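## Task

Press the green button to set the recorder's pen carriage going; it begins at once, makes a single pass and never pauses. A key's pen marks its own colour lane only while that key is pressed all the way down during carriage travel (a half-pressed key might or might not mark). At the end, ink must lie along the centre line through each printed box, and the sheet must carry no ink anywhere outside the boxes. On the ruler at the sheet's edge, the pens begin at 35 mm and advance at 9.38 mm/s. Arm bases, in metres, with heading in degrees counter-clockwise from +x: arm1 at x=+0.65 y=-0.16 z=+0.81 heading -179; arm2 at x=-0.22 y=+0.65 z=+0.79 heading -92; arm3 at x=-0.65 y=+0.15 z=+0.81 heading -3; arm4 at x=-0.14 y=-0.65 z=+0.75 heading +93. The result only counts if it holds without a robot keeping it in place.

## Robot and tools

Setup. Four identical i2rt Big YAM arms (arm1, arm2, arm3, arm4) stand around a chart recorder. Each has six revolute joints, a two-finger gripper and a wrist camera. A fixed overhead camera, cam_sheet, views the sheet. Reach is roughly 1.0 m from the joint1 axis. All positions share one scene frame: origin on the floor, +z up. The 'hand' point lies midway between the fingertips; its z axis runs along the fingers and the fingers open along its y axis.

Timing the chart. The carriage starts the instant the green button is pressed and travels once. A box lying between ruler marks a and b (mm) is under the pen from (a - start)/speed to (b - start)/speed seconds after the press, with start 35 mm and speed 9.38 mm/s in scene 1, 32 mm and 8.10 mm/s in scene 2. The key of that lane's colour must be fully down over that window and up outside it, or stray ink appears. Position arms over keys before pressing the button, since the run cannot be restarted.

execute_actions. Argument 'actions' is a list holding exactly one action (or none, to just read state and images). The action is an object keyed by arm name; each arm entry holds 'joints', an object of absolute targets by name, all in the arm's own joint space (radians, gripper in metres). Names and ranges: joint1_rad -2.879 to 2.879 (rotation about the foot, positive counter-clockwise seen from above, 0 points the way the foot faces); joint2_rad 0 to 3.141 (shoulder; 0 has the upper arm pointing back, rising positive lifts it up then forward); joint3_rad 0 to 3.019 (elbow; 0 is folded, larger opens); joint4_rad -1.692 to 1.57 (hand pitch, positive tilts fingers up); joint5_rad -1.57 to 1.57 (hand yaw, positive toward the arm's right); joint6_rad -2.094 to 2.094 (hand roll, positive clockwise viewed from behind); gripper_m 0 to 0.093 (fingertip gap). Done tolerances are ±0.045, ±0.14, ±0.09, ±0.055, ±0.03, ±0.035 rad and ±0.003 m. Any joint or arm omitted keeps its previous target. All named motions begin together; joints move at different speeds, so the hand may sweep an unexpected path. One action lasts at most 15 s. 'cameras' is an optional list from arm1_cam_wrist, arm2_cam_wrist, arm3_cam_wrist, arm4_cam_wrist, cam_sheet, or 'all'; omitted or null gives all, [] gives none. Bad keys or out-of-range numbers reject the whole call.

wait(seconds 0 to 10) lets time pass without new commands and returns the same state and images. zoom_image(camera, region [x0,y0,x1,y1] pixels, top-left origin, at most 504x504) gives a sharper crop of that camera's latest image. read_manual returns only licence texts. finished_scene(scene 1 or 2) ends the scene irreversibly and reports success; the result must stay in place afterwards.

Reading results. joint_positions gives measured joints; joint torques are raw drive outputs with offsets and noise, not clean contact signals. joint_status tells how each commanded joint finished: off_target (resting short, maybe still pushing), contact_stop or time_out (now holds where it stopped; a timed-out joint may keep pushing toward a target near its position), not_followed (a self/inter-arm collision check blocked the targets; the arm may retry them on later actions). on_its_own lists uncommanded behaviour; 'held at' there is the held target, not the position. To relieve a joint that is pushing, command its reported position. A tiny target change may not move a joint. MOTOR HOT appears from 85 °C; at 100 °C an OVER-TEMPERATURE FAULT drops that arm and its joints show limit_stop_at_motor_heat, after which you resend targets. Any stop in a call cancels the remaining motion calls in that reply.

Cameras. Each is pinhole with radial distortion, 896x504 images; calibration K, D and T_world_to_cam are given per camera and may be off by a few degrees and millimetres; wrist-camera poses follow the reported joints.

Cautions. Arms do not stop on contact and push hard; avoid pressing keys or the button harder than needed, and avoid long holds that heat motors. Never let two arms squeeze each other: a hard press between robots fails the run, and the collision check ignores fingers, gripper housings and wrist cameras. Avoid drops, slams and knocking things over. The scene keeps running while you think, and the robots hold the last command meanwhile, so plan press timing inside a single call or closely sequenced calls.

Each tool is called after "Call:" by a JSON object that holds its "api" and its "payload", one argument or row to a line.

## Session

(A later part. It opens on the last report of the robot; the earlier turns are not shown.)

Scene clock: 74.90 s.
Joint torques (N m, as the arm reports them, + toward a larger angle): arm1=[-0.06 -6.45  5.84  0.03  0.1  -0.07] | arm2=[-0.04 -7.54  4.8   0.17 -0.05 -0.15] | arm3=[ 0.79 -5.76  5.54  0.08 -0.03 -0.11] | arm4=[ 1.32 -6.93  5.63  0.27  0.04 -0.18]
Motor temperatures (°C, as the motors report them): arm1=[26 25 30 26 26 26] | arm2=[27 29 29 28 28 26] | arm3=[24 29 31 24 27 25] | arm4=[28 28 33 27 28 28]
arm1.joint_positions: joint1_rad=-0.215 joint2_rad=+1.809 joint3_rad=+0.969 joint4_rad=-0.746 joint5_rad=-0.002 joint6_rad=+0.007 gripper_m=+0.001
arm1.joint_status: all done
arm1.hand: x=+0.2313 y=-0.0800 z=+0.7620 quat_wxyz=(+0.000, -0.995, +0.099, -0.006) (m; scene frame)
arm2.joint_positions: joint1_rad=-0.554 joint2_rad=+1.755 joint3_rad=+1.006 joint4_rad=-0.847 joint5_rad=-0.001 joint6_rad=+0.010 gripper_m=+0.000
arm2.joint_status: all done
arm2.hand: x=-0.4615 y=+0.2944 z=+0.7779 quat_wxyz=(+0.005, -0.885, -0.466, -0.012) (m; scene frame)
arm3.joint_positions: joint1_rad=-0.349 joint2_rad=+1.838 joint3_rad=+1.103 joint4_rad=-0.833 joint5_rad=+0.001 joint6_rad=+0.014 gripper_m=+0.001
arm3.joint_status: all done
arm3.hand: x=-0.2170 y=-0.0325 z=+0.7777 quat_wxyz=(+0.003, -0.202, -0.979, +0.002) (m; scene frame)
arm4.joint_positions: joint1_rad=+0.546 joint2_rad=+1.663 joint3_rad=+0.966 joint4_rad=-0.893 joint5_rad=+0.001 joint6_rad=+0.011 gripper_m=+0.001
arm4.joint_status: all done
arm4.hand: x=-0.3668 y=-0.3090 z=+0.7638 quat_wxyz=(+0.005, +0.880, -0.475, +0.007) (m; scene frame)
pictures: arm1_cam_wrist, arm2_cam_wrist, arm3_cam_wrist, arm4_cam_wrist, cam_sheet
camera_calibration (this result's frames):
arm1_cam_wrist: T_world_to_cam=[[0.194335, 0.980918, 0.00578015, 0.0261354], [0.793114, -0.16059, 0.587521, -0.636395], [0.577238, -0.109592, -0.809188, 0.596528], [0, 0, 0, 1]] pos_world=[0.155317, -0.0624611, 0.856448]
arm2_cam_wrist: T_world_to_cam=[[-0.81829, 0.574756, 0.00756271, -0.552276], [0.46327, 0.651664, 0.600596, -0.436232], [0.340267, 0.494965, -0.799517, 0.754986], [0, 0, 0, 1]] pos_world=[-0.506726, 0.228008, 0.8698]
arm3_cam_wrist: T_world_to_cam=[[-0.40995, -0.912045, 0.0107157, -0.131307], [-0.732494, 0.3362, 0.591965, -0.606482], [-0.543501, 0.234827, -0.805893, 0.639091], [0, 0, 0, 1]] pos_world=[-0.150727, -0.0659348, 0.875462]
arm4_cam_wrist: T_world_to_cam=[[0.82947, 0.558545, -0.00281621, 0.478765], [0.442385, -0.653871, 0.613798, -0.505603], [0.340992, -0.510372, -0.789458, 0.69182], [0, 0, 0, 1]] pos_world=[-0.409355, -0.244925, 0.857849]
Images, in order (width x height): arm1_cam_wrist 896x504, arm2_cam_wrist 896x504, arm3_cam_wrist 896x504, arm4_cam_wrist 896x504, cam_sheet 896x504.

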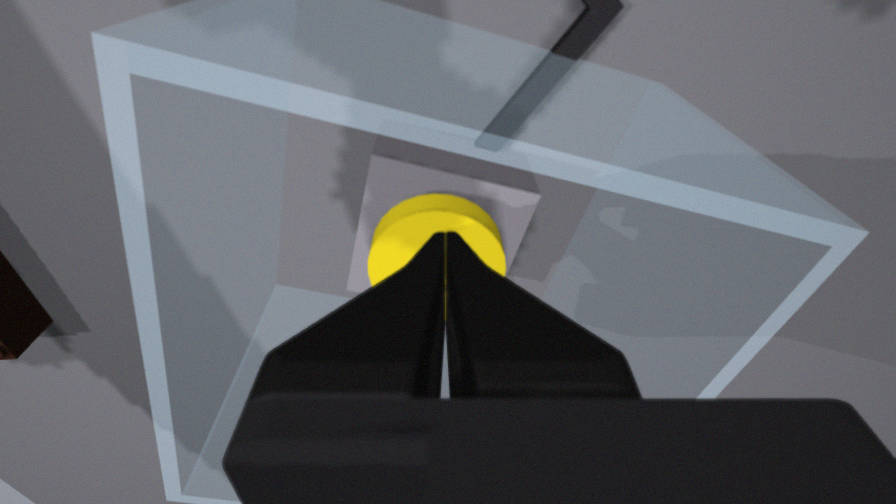

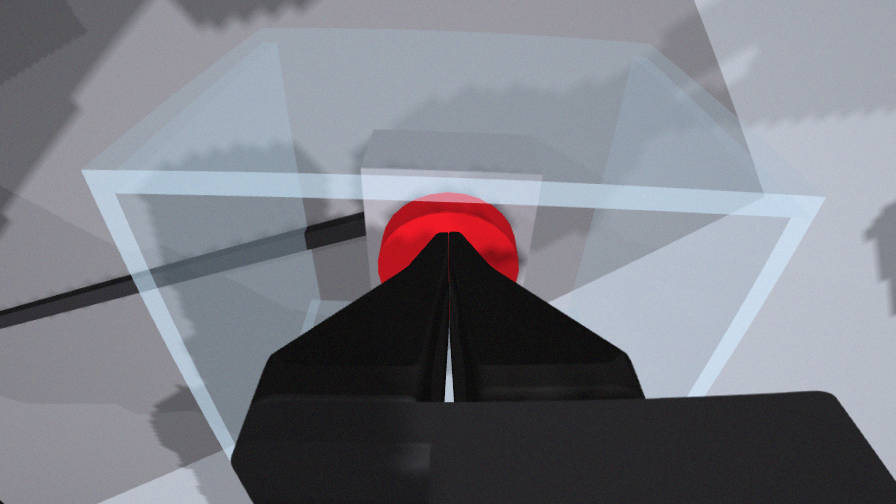

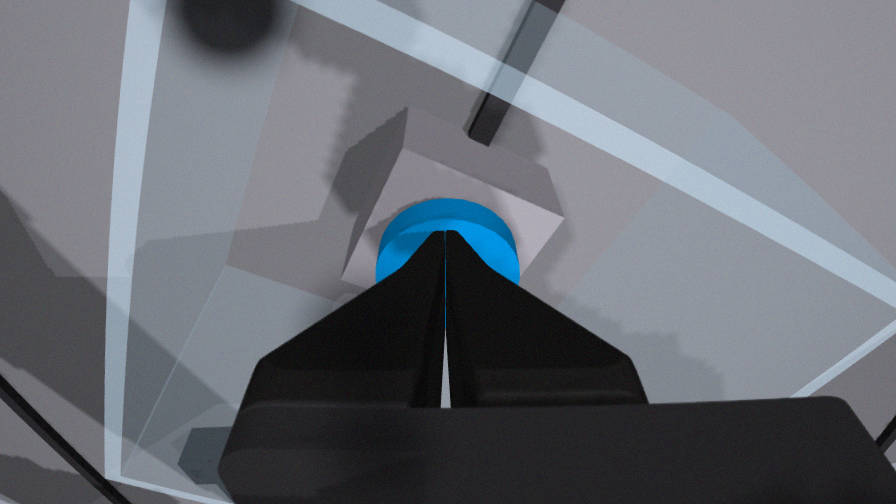

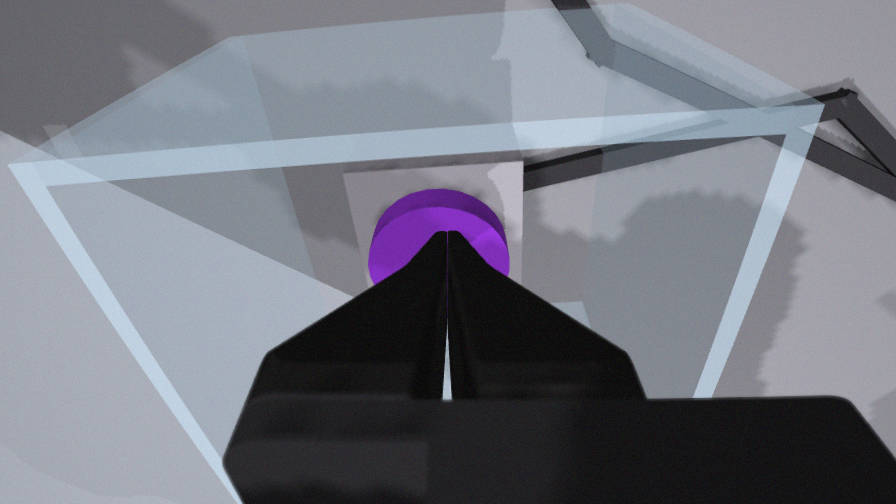

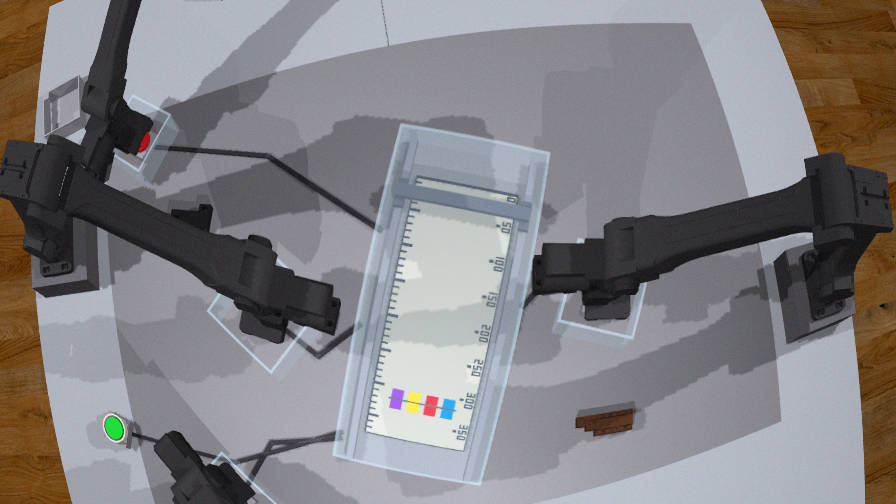

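Keys moved ~5 mm; check whether they're bottomed.

Call:
{"api": "execute_actions", "payload": {
  "actions": [
    {"arm1":{"joints":{"joint2_rad":1.93}},"arm2":{"joints":{"joint2_rad":1.88}},"arm3":{"joints":{"joint2_rad":1.97}},"arm4":{"joints":{"joint2_rad":1.785}}}
  ],
  "cameras": []
}}

Call:
{"api": "execute_actions", "payload": {
  "actions": [
    {"arm1":{"joints":{"joint2_rad":1.72,"joint4_rad":-0.78}},"arm2":{"joints":{"joint2_rad":1.66,"joint4_rad":-0.88}},"arm3":{"joints":{"joint2_rad":1.76,"joint4_rad":-0.88}},"arm4":{"joints":{"joint2_rad":1.58,"joint4_rad":-0.92}}}
  ]
}}

Scene clock: 80.80 s.
Joint torques (N m, as the arm reports them, + toward a larger angle): arm1=[-0.03 -3.29  4.98  0.68  0.1  -0.07] | arm2=[ 0.   -4.46  3.88  1.07 -0.05 -0.14] | arm3=[ 0.92 -4.74  4.63  0.57 -0.02 -0.11] | arm4=[ 1.32 -4.13  4.75  0.98  0.02 -0.19]
Motor temperatures (°C, as the motors report them): arm1=[26 25 30 26 26 26] | arm2=[27 29 29 28 28 26] | arm3=[24 29 31 24 27 25] | arm4=[28 28 32 27 28 28]
arm1.joint_positions: joint1_rad=-0.215 joint2_rad=+1.817 joint3_rad=+0.979 joint4_rad=-0.762 joint5_rad=-0.002 joint6_rad=+0.007 gripper_m=+0.001
arm1.joint_status: all done
arm1.hand: x=+0.2316 y=-0.0801 z=+0.7610 quat_wxyz=(-0.001, -0.995, +0.099, -0.013) (m; scene frame)
arm2.joint_positions: joint1_rad=-0.554 joint2_rad=+1.766 joint3_rad=+1.019 joint4_rad=-0.868 joint5_rad=-0.001 joint6_rad=+0.010 gripper_m=+0.000
arm2.joint_status: all done
arm2.hand: x=-0.4615 y=+0.2945 z=+0.7771 quat_wxyz=(+0.009, -0.885, -0.465, -0.020) (m; scene frame)
arm3.joint_positions: joint1_rad=-0.349 joint2_rad=+1.846 joint3_rad=+1.114 joint4_rad=-0.850 joint5_rad=+0.001 joint6_rad=+0.014 gripper_m=+0.001
arm3.joint_status: all done
arm3.hand: x=-0.2172 y=-0.0324 z=+0.7768 quat_wxyz=(+0.011, -0.202, -0.979, +0.001) (m; scene frame)
arm4.joint_positions: joint1_rad=+0.546 joint2_rad=+1.674 joint3_rad=+0.978 joint4_rad=-0.911 joint5_rad=+0.001 joint6_rad=+0.011 gripper_m=+0.001
arm4.joint_status: all done
arm4.hand: x=-0.3668 y=-0.3090 z=+0.7630 quat_wxyz=(+0.009, +0.880, -0.475, +0.014) (m; scene frame)
pictures: none
No camera images: the call's "cameras" was empty. Leave "cameras" out to get every camera's image.

Scene clock: 81.87 s.
Joint torques (N m, as the arm reports them, + toward a larger angle): arm1=[ -0.07 -11.89   6.47   0.31   0.1   -0.07] | arm2=[  0.01 -13.83   6.08   0.44  -0.04  -0.14] | arm3=[  0.72 -12.89   7.55  -0.01  -0.04  -0.11] | arm4=[  1.65 -11.28   6.48   0.43   0.05  -0.19]
Motor temperatures (°C, as the motors report them): arm1=[26 25 30 26 26 26] | arm2=[27 29 29 28 28 26] | arm3=[24 29 30 24 27 25] | arm4=[28 28 32 27 28 28]
arm1.joint_positions: joint1_rad=-0.215 joint2_rad=+1.727 joint3_rad=+0.967 joint4_rad=-0.770 joint5_rad=-0.002 joint6_rad=+0.007 gripper_m=+0.001
arm1.joint_status: all done
arm1.hand: x=+0.2251 y=-0.0789 z=+0.7950 quat_wxyz=(+0.003, -0.995, +0.099, +0.023) (m; scene frame)
arm2.joint_positions: joint1_rad=-0.554 joint2_rad=+1.670 joint3_rad=+0.994 joint4_rad=-0.871 joint5_rad=-0.001 joint6_rad=+0.010 gripper_m=+0.000
arm2.joint_status: all done
arm2.hand: x=-0.4611 y=+0.2951 z=+0.8094 quat_wxyz=(-0.007, -0.885, -0.466, +0.010) (m; scene frame)
arm3.joint_positions: joint1_rad=-0.349 joint2_rad=+1.766 joint3_rad=+1.086 joint4_rad=-0.869 joint5_rad=+0.001 joint6_rad=+0.014 gripper_m=+0.001
arm3.joint_status: all done
arm3.hand: x=-0.2235 y=-0.0297 z=+0.8048 quat_wxyz=(-0.006, -0.202, -0.979, +0.004) (m; scene frame)
arm4.joint_positions: joint1_rad=+0.546 joint2_rad=+1.578 joint3_rad=+0.961 joint4_rad=-0.915 joint5_rad=+0.001 joint6_rad=+0.011 gripper_m=+0.001
arm4.joint_status: all done
arm4.hand: x=-0.3670 y=-0.3084 z=+0.7953 quat_wxyz=(-0.008, +0.880, -0.475, -0.019) (m; scene frame)
pictures: arm1_cam_wrist, arm2_cam_wrist, arm3_cam_wrist, arm4_cam_wrist, cam_sheet
camera_calibration (this result's frames):
arm1_cam_wrist: T_world_to_cam=[[0.194486, 0.98089, 0.00552816, 0.0262333], [0.824424, -0.166511, 0.540924, -0.621162], [0.531507, -0.100645, -0.841053, 0.663331], [0, 0, 0, 1]] pos_world=[0.154434, -0.0624019, 0.893753]
arm2_cam_wrist: T_world_to_cam=[[-0.818028, 0.57514, 0.00657729, -0.551797], [0.479428, 0.675489, 0.560235, -0.422645], [0.317771, 0.461442, -0.828308, 0.802501], [0, 0, 0, 1]] pos_world=[-0.503769, 0.232545, 0.905128]
arm3_cam_wrist: T_world_to_cam=[[-0.410052, -0.912006, 0.0101791, -0.131272], [-0.742409, 0.34024, 0.577119, -0.61836], [-0.529799, 0.229091, -0.816597, 0.668243], [0, 0, 0, 1]] pos_world=[-0.15887, -0.0624186, 0.903888]
arm4_cam_wrist: T_world_to_cam=[[0.829534, 0.55845, -0.0027552, 0.478648], [0.461055, -0.682062, 0.567644, -0.489578], [0.315122, -0.47215, -0.823269, 0.746255], [0, 0, 0, 1]] pos_world=[-0.406493, -0.248878, 0.893594]
Images, in order (width x height): arm1_cam_wrist 896x504, arm2_cam_wrist 896x504, arm3_cam_wrist 896x504, arm4_cam_wrist 896x504, cam_sheet 896x504.

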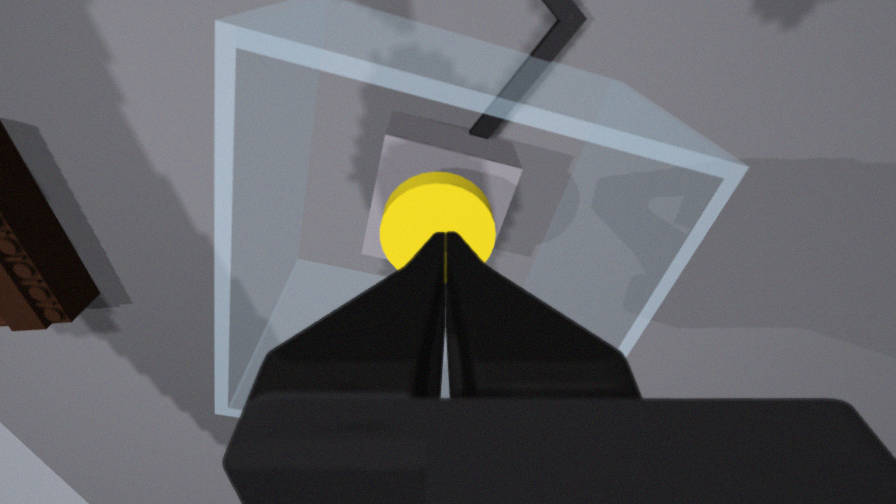

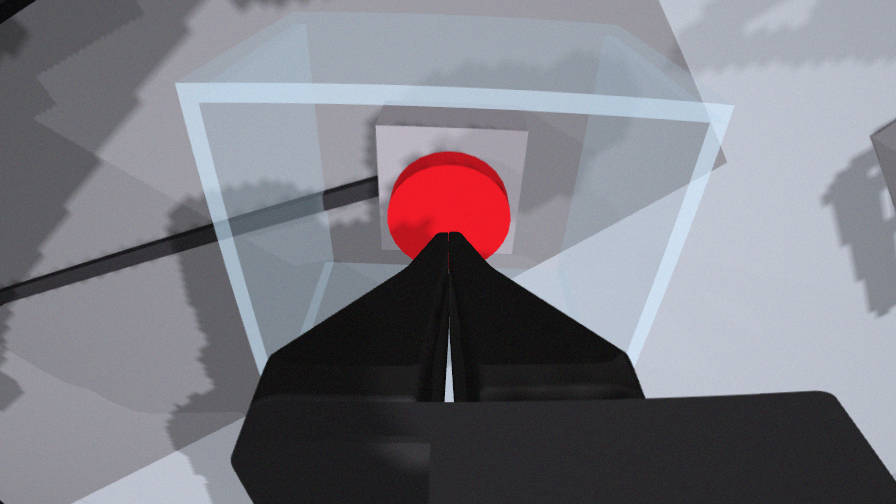

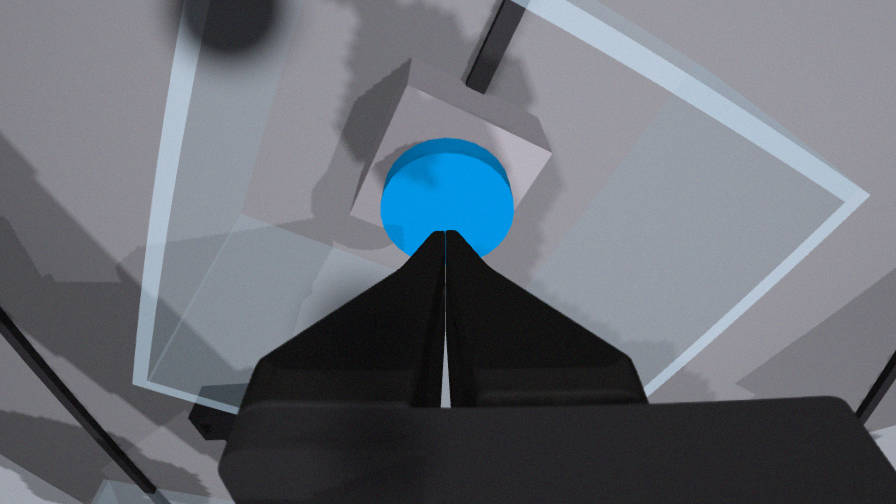

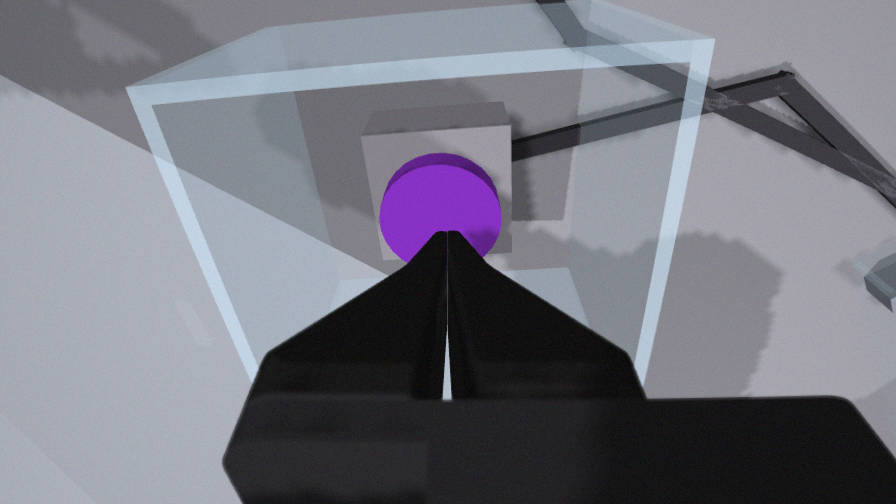

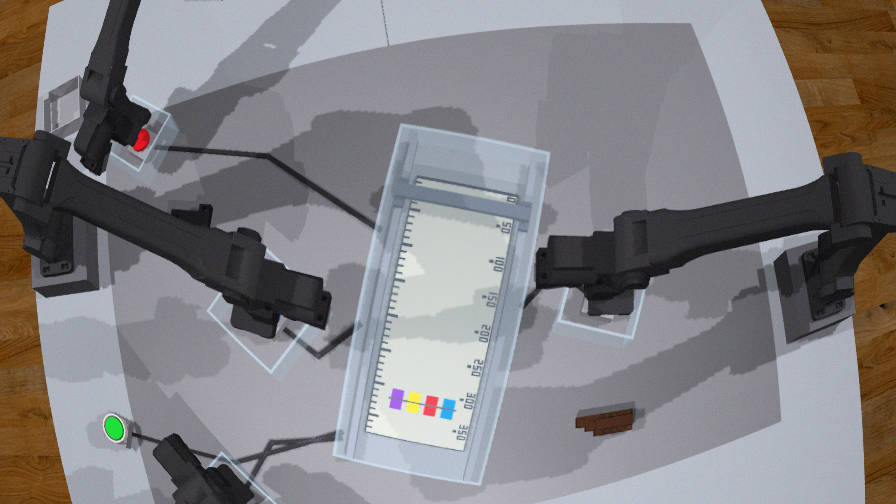

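Call:
{"api": "execute_actions", "payload": {
  "actions": [
    {"arm1":{"joints":{"joint4_rad":-0.815}},"arm3":{"joints":{"joint2_rad":1.5}}}
  ],
  "cameras": []
}}

Call:
{"api": "execute_actions", "payload": {
  "actions": [
    {"arm3":{"joints":{"joint2_rad":1.27,"joint3_rad":0.82,"joint4_rad":-1.1}}}
  ],
  "cameras": []
}}

Call:
{"api": "execute_actions", "payload": {
  "actions": [
    {"arm3":{"joints":{"joint1_rad":-1.30}}}
  ],
  "cameras": ["arm3_cam_wrist","cam_sheet"]
}}

Scene clock: 90.23 s.
Joint torques (N m, as the arm reports them, + toward a larger angle): arm1=[ -0.04 -11.91   6.46   0.18   0.1   -0.07] | arm2=[ -0.02 -13.89   6.11   0.45  -0.04  -0.14] | arm3=[ 0.44 -9.88 10.44  0.6  -0.02 -0.14] | arm4=[  1.49 -11.07   6.46   0.49   0.03  -0.19]
Motor temperatures (°C, as the motors report them): arm1=[26 26 30 25 26 26] | arm2=[27 29 29 28 28 26] | arm3=[24 29 31 24 27 25] | arm4=[28 28 32 27 28 28]
arm1.joint_positions: joint1_rad=-0.215 joint2_rad=+1.727 joint3_rad=+0.967 joint4_rad=-0.804 joint5_rad=-0.002 joint6_rad=+0.007 gripper_m=+0.001
arm1.joint_status: all done
arm1.hand: x=+0.2332 y=-0.0805 z=+0.7948 quat_wxyz=(+0.001, -0.995, +0.099, +0.006) (m; scene frame)
arm2.joint_positions: joint1_rad=-0.554 joint2_rad=+1.670 joint3_rad=+0.994 joint4_rad=-0.871 joint5_rad=-0.001 joint6_rad=+0.010 gripper_m=+0.000
arm2.joint_status: not commanded
arm2.hand: x=-0.4611 y=+0.2951 z=+0.8094 quat_wxyz=(-0.007, -0.885, -0.466, +0.010) (m; scene frame)
arm3.joint_positions: joint1_rad=-0.349 joint2_rad=+1.477 joint3_rad=+1.078 joint4_rad=-0.870 joint5_rad=+0.001 joint6_rad=+0.014 gripper_m=+0.001
arm3.joint_status: all done
arm3.hand: x=-0.2083 y=-0.0353 z=+0.9324 quat_wxyz=(-0.143, -0.200, -0.969, +0.030) (m; scene frame)
arm4.joint_positions: joint1_rad=+0.546 joint2_rad=+1.578 joint3_rad=+0.961 joint4_rad=-0.915 joint5_rad=+0.001 joint6_rad=+0.011 gripper_m=+0.001
arm4.joint_status: not commanded
arm4.hand: x=-0.3670 y=-0.3084 z=+0.7953 quat_wxyz=(-0.008, +0.880, -0.475, -0.019) (m; scene frame)
pictures: none
No camera images: the call's "cameras" was empty. Leave "cameras" out to get every camera's image.

Scene clock: 91.20 s.
Joint torques (N m, as the arm reports them, + toward a larger angle): arm1=[ -0.03 -11.91   6.47   0.17   0.11  -0.07] | arm2=[ -0.01 -13.89   6.11   0.44  -0.04  -0.14] | arm3=[ 0.39 -6.24  8.84  0.27 -0.01 -0.12] | arm4=[  1.28 -11.12   6.46   0.5    0.04  -0.19]
Motor temperatures (°C, as the motors report them): arm1=[26 26 30 25 26 26] | arm2=[27 29 29 28 28 26] | arm3=[24 29 31 24 27 25] | arm4=[28 28 32 27 28 28]
arm1.joint_positions: joint1_rad=-0.215 joint2_rad=+1.727 joint3_rad=+0.967 joint4_rad=-0.804 joint5_rad=-0.002 joint6_rad=+0.007 gripper_m=+0.001
arm1.joint_status: not commanded
arm1.hand: x=+0.2332 y=-0.0805 z=+0.7948 quat_wxyz=(+0.001, -0.995, +0.099, +0.006) (m; scene frame)
arm2.joint_positions: joint1_rad=-0.554 joint2_rad=+1.670 joint3_rad=+0.994 joint4_rad=-0.871 joint5_rad=-0.001 joint6_rad=+0.010 gripper_m=+0.000
arm2.joint_status: not commanded
arm2.hand: x=-0.4611 y=+0.2951 z=+0.8094 quat_wxyz=(-0.007, -0.885, -0.466, +0.010) (m; scene frame)
arm3.joint_positions: joint1_rad=-0.349 joint2_rad=+1.269 joint3_rad=+0.826 joint4_rad=-1.091 joint5_rad=+0.001 joint6_rad=+0.014 gripper_m=+0.001
arm3.joint_status: all done
arm3.hand: x=-0.3480 y=+0.0225 z=+0.9058 quat_wxyz=(-0.013, -0.202, -0.979, +0.005) (m; scene frame)
arm4.joint_positions: joint1_rad=+0.546 joint2_rad=+1.578 joint3_rad=+0.961 joint4_rad=-0.915 joint5_rad=+0.001 joint6_rad=+0.011 gripper_m=+0.001
arm4.joint_status: not commanded
arm4.hand: x=-0.3670 y=-0.3084 z=+0.7953 quat_wxyz=(-0.008, +0.880, -0.475, -0.019) (m; scene frame)
pictures: none
No camera images: the call's "cameras" was empty. Leave "cameras" out to get every camera's image.

Scene clock: 92.67 s.
Joint torques (N m, as the arm reports them, + toward a larger angle): arm1=[ -0.04 -11.96   6.46   0.17   0.1   -0.07] | arm2=[ -0.04 -13.87   6.11   0.43  -0.05  -0.14] | arm3=[ 0.39 -6.57  9.13  0.16  0.02 -0.09] | arm4=[  1.55 -11.1    6.47   0.43   0.03  -0.18]
Motor temperatures (°C, as the motors report them): arm1=[26 26 30 25 26 26] | arm2=[27 29 29 28 28 26] | arm3=[24 29 31 24 27 25] | arm4=[28 29 32 27 28 28]
arm1.joint_positions: joint1_rad=-0.215 joint2_rad=+1.727 joint3_rad=+0.967 joint4_rad=-0.804 joint5_rad=-0.002 joint6_rad=+0.007 gripper_m=+0.001
arm1.joint_status: not commanded
arm1.hand: x=+0.2332 y=-0.0805 z=+0.7948 quat_wxyz=(+0.001, -0.995, +0.099, +0.006) (m; scene frame)
arm2.joint_positions: joint1_rad=-0.554 joint2_rad=+1.670 joint3_rad=+0.994 joint4_rad=-0.871 joint5_rad=-0.001 joint6_rad=+0.010 gripper_m=+0.000
arm2.joint_status: not commanded
arm2.hand: x=-0.4611 y=+0.2951 z=+0.8094 quat_wxyz=(-0.007, -0.885, -0.466, +0.010) (m; scene frame)
arm3.joint_positions: joint1_rad=-1.300 joint2_rad=+1.269 joint3_rad=+0.826 joint4_rad=-1.091 joint5_rad=+0.000 joint6_rad=+0.013 gripper_m=+0.001
arm3.joint_status: all done
arm3.hand: x=-0.5777 y=-0.1711 z=+0.9083 quat_wxyz=(-0.011, -0.627, -0.778, +0.015) (m; scene frame)
arm4.joint_positions: joint1_rad=+0.546 joint2_rad=+1.578 joint3_rad=+0.961 joint4_rad=-0.915 joint5_rad=+0.001 joint6_rad=+0.011 gripper_m=+0.001
arm4.joint_status: not commanded
arm4.hand: x=-0.3670 y=-0.3084 z=+0.7953 quat_wxyz=(-0.008, +0.880, -0.475, -0.019) (m; scene frame)
pictures: arm3_cam_wrist, cam_sheet
camera_calibration (this result's frames):
arm3_cam_wrist: T_world_to_cam=[[-0.980304, -0.196962, 0.0144919, -0.617564], [-0.1555, 0.815016, 0.558183, -0.455473], [-0.121752, 0.544935, -0.829591, 0.899152], [0, 0, 0, 1]] pos_world=[-0.566753, -0.240398, 1.00912]
Images, in order (width x height): arm3_cam_wrist 896x504, cam_sheet 896x504.

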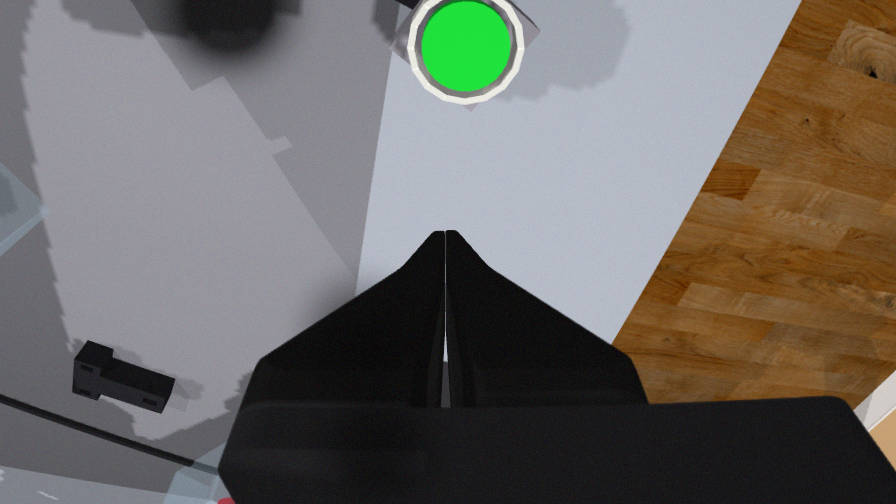

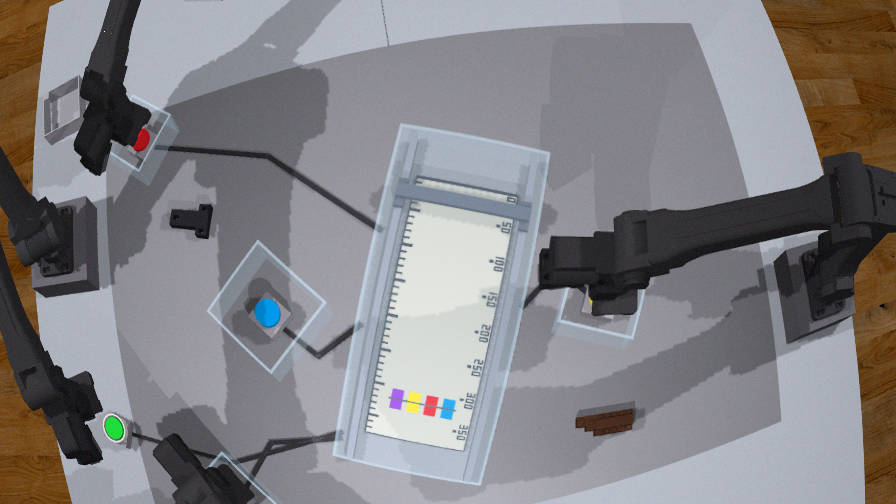

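Call:
{"api": "execute_actions", "payload": {
  "actions": [
    {"arm3":{"joints":{"joint2_rad":1.54,"joint3_rad":0.815,"joint4_rad":-0.846}}}
  ],
  "cameras": ["arm3_cam_wrist"]
}}

Scene clock: 96.80 s.
Joint torques (N m, as the arm reports them, + toward a larger angle): arm1=[  0.   -11.96   6.47   0.18   0.1   -0.07] | arm2=[  0.   -13.89   6.11   0.44  -0.05  -0.14] | arm3=[ 1.1  -7.98  7.59  1.02  0.   -0.11] | arm4=[  1.43 -11.14   6.52   0.5    0.04  -0.21]
Motor temperatures (°C, as the motors report them): arm1=[26 26 30 25 26 26] | arm2=[27 29 29 28 28 26] | arm3=[24 29 31 24 27 25] | arm4=[28 29 32 27 28 28]
arm1.joint_positions: joint1_rad=-0.215 joint2_rad=+1.727 joint3_rad=+0.967 joint4_rad=-0.804 joint5_rad=-0.002 joint6_rad=+0.007 gripper_m=+0.001
arm1.joint_status: not commanded
arm1.hand: x=+0.2332 y=-0.0805 z=+0.7948 quat_wxyz=(+0.001, -0.995, +0.099, +0.006) (m; scene frame)
arm2.joint_positions: joint1_rad=-0.554 joint2_rad=+1.670 joint3_rad=+0.994 joint4_rad=-0.871 joint5_rad=-0.001 joint6_rad=+0.010 gripper_m=+0.000
arm2.joint_status: not commanded
arm2.hand: x=-0.4611 y=+0.2951 z=+0.8094 quat_wxyz=(-0.007, -0.885, -0.466, +0.010) (m; scene frame)
arm3.joint_positions: joint1_rad=-1.300 joint2_rad=+1.534 joint3_rad=+0.817 joint4_rad=-0.859 joint5_rad=+0.000 joint6_rad=+0.013 gripper_m=+0.001
arm3.joint_status: all done
arm3.hand: x=-0.5709 y=-0.2045 z=+0.8202 quat_wxyz=(+0.006, -0.628, -0.778, +0.002) (m; scene frame)
arm4.joint_positions: joint1_rad=+0.546 joint2_rad=+1.578 joint3_rad=+0.961 joint4_rad=-0.915 joint5_rad=+0.001 joint6_rad=+0.011 gripper_m=+0.001
arm4.joint_status: not commanded
arm4.hand: x=-0.3670 y=-0.3084 z=+0.7953 quat_wxyz=(-0.008, +0.880, -0.475, -0.019) (m; scene frame)
pictures: arm3_cam_wrist
camera_calibration (this result's frames):
arm3_cam_wrist: T_world_to_cam=[[-0.980246, -0.19716, 0.0156864, -0.617209], [-0.149678, 0.791335, 0.592778, -0.407868], [-0.129285, 0.57872, -0.805213, 0.827635], [0, 0, 0, 1]] pos_world=[-0.559065, -0.277898, 0.917879]
Images, in order (width x height): arm3_cam_wrist 896x504.

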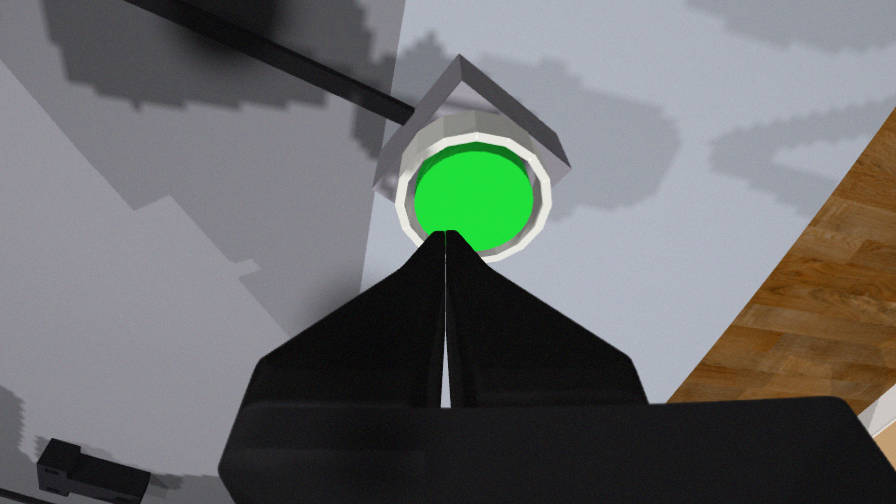

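Call:
{"api": "execute_actions", "payload": {
  "actions": [
    {"arm3":{"joints":{"joint1_rad":-1.33,"joint2_rad":1.60,"joint4_rad":-0.82}}}
  ],
  "cameras": ["arm3_cam_wrist"]
}}

Scene clock: 100.87 s.
Joint torques (N m, as the arm reports them, + toward a larger angle): arm1=[ -0.07 -11.93   6.45   0.18   0.11  -0.07] | arm2=[ -0.02 -13.89   6.11   0.44  -0.04  -0.14] | arm3=[ 0.4  -7.78  7.06  0.93  0.   -0.13] | arm4=[  1.55 -11.22   6.47   0.45   0.04  -0.19]
Motor temperatures (°C, as the motors report them): arm1=[26 26 30 25 26 26] | arm2=[27 29 29 28 28 26] | arm3=[24 29 31 24 27 25] | arm4=[28 29 32 27 28 28]
arm1.joint_positions: joint1_rad=-0.215 joint2_rad=+1.727 joint3_rad=+0.967 joint4_rad=-0.804 joint5_rad=-0.002 joint6_rad=+0.007 gripper_m=+0.001
arm1.joint_status: not commanded
arm1.hand: x=+0.2332 y=-0.0805 z=+0.7948 quat_wxyz=(+0.001, -0.995, +0.099, +0.006) (m; scene frame)
arm2.joint_positions: joint1_rad=-0.554 joint2_rad=+1.670 joint3_rad=+0.994 joint4_rad=-0.871 joint5_rad=-0.001 joint6_rad=+0.010 gripper_m=+0.000
arm2.joint_status: not commanded
arm2.hand: x=-0.4611 y=+0.2951 z=+0.8094 quat_wxyz=(-0.007, -0.885, -0.466, +0.010) (m; scene frame)
arm3.joint_positions: joint1_rad=-1.326 joint2_rad=+1.581 joint3_rad=+0.817 joint4_rad=-0.832 joint5_rad=+0.000 joint6_rad=+0.013 gripper_m=+0.001
arm3.joint_status: all done
arm3.hand: x=-0.5800 y=-0.2073 z=+0.8040 quat_wxyz=(+0.014, -0.638, -0.770, -0.004) (m; scene frame)
arm4.joint_positions: joint1_rad=+0.546 joint2_rad=+1.578 joint3_rad=+0.961 joint4_rad=-0.915 joint5_rad=+0.001 joint6_rad=+0.011 gripper_m=+0.001
arm4.joint_status: not commanded
arm4.hand: x=-0.3670 y=-0.3084 z=+0.7953 quat_wxyz=(-0.008, +0.880, -0.475, -0.019) (m; scene frame)
pictures: arm3_cam_wrist
camera_calibration (this result's frames):
arm3_cam_wrist: T_world_to_cam=[[-0.984935, -0.172154, 0.0162875, -0.624402], [-0.126825, 0.783186, 0.608716, -0.398735], [-0.117549, 0.59748, -0.793221, 0.816103], [0, 0, 0, 1]] pos_world=[-0.569633, -0.282815, 0.900237]
Images, in order (width x height): arm3_cam_wrist 896x504.

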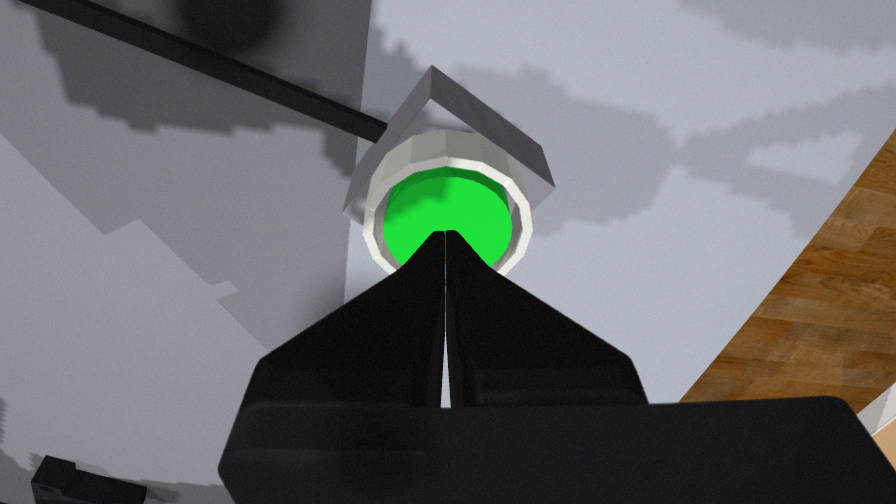

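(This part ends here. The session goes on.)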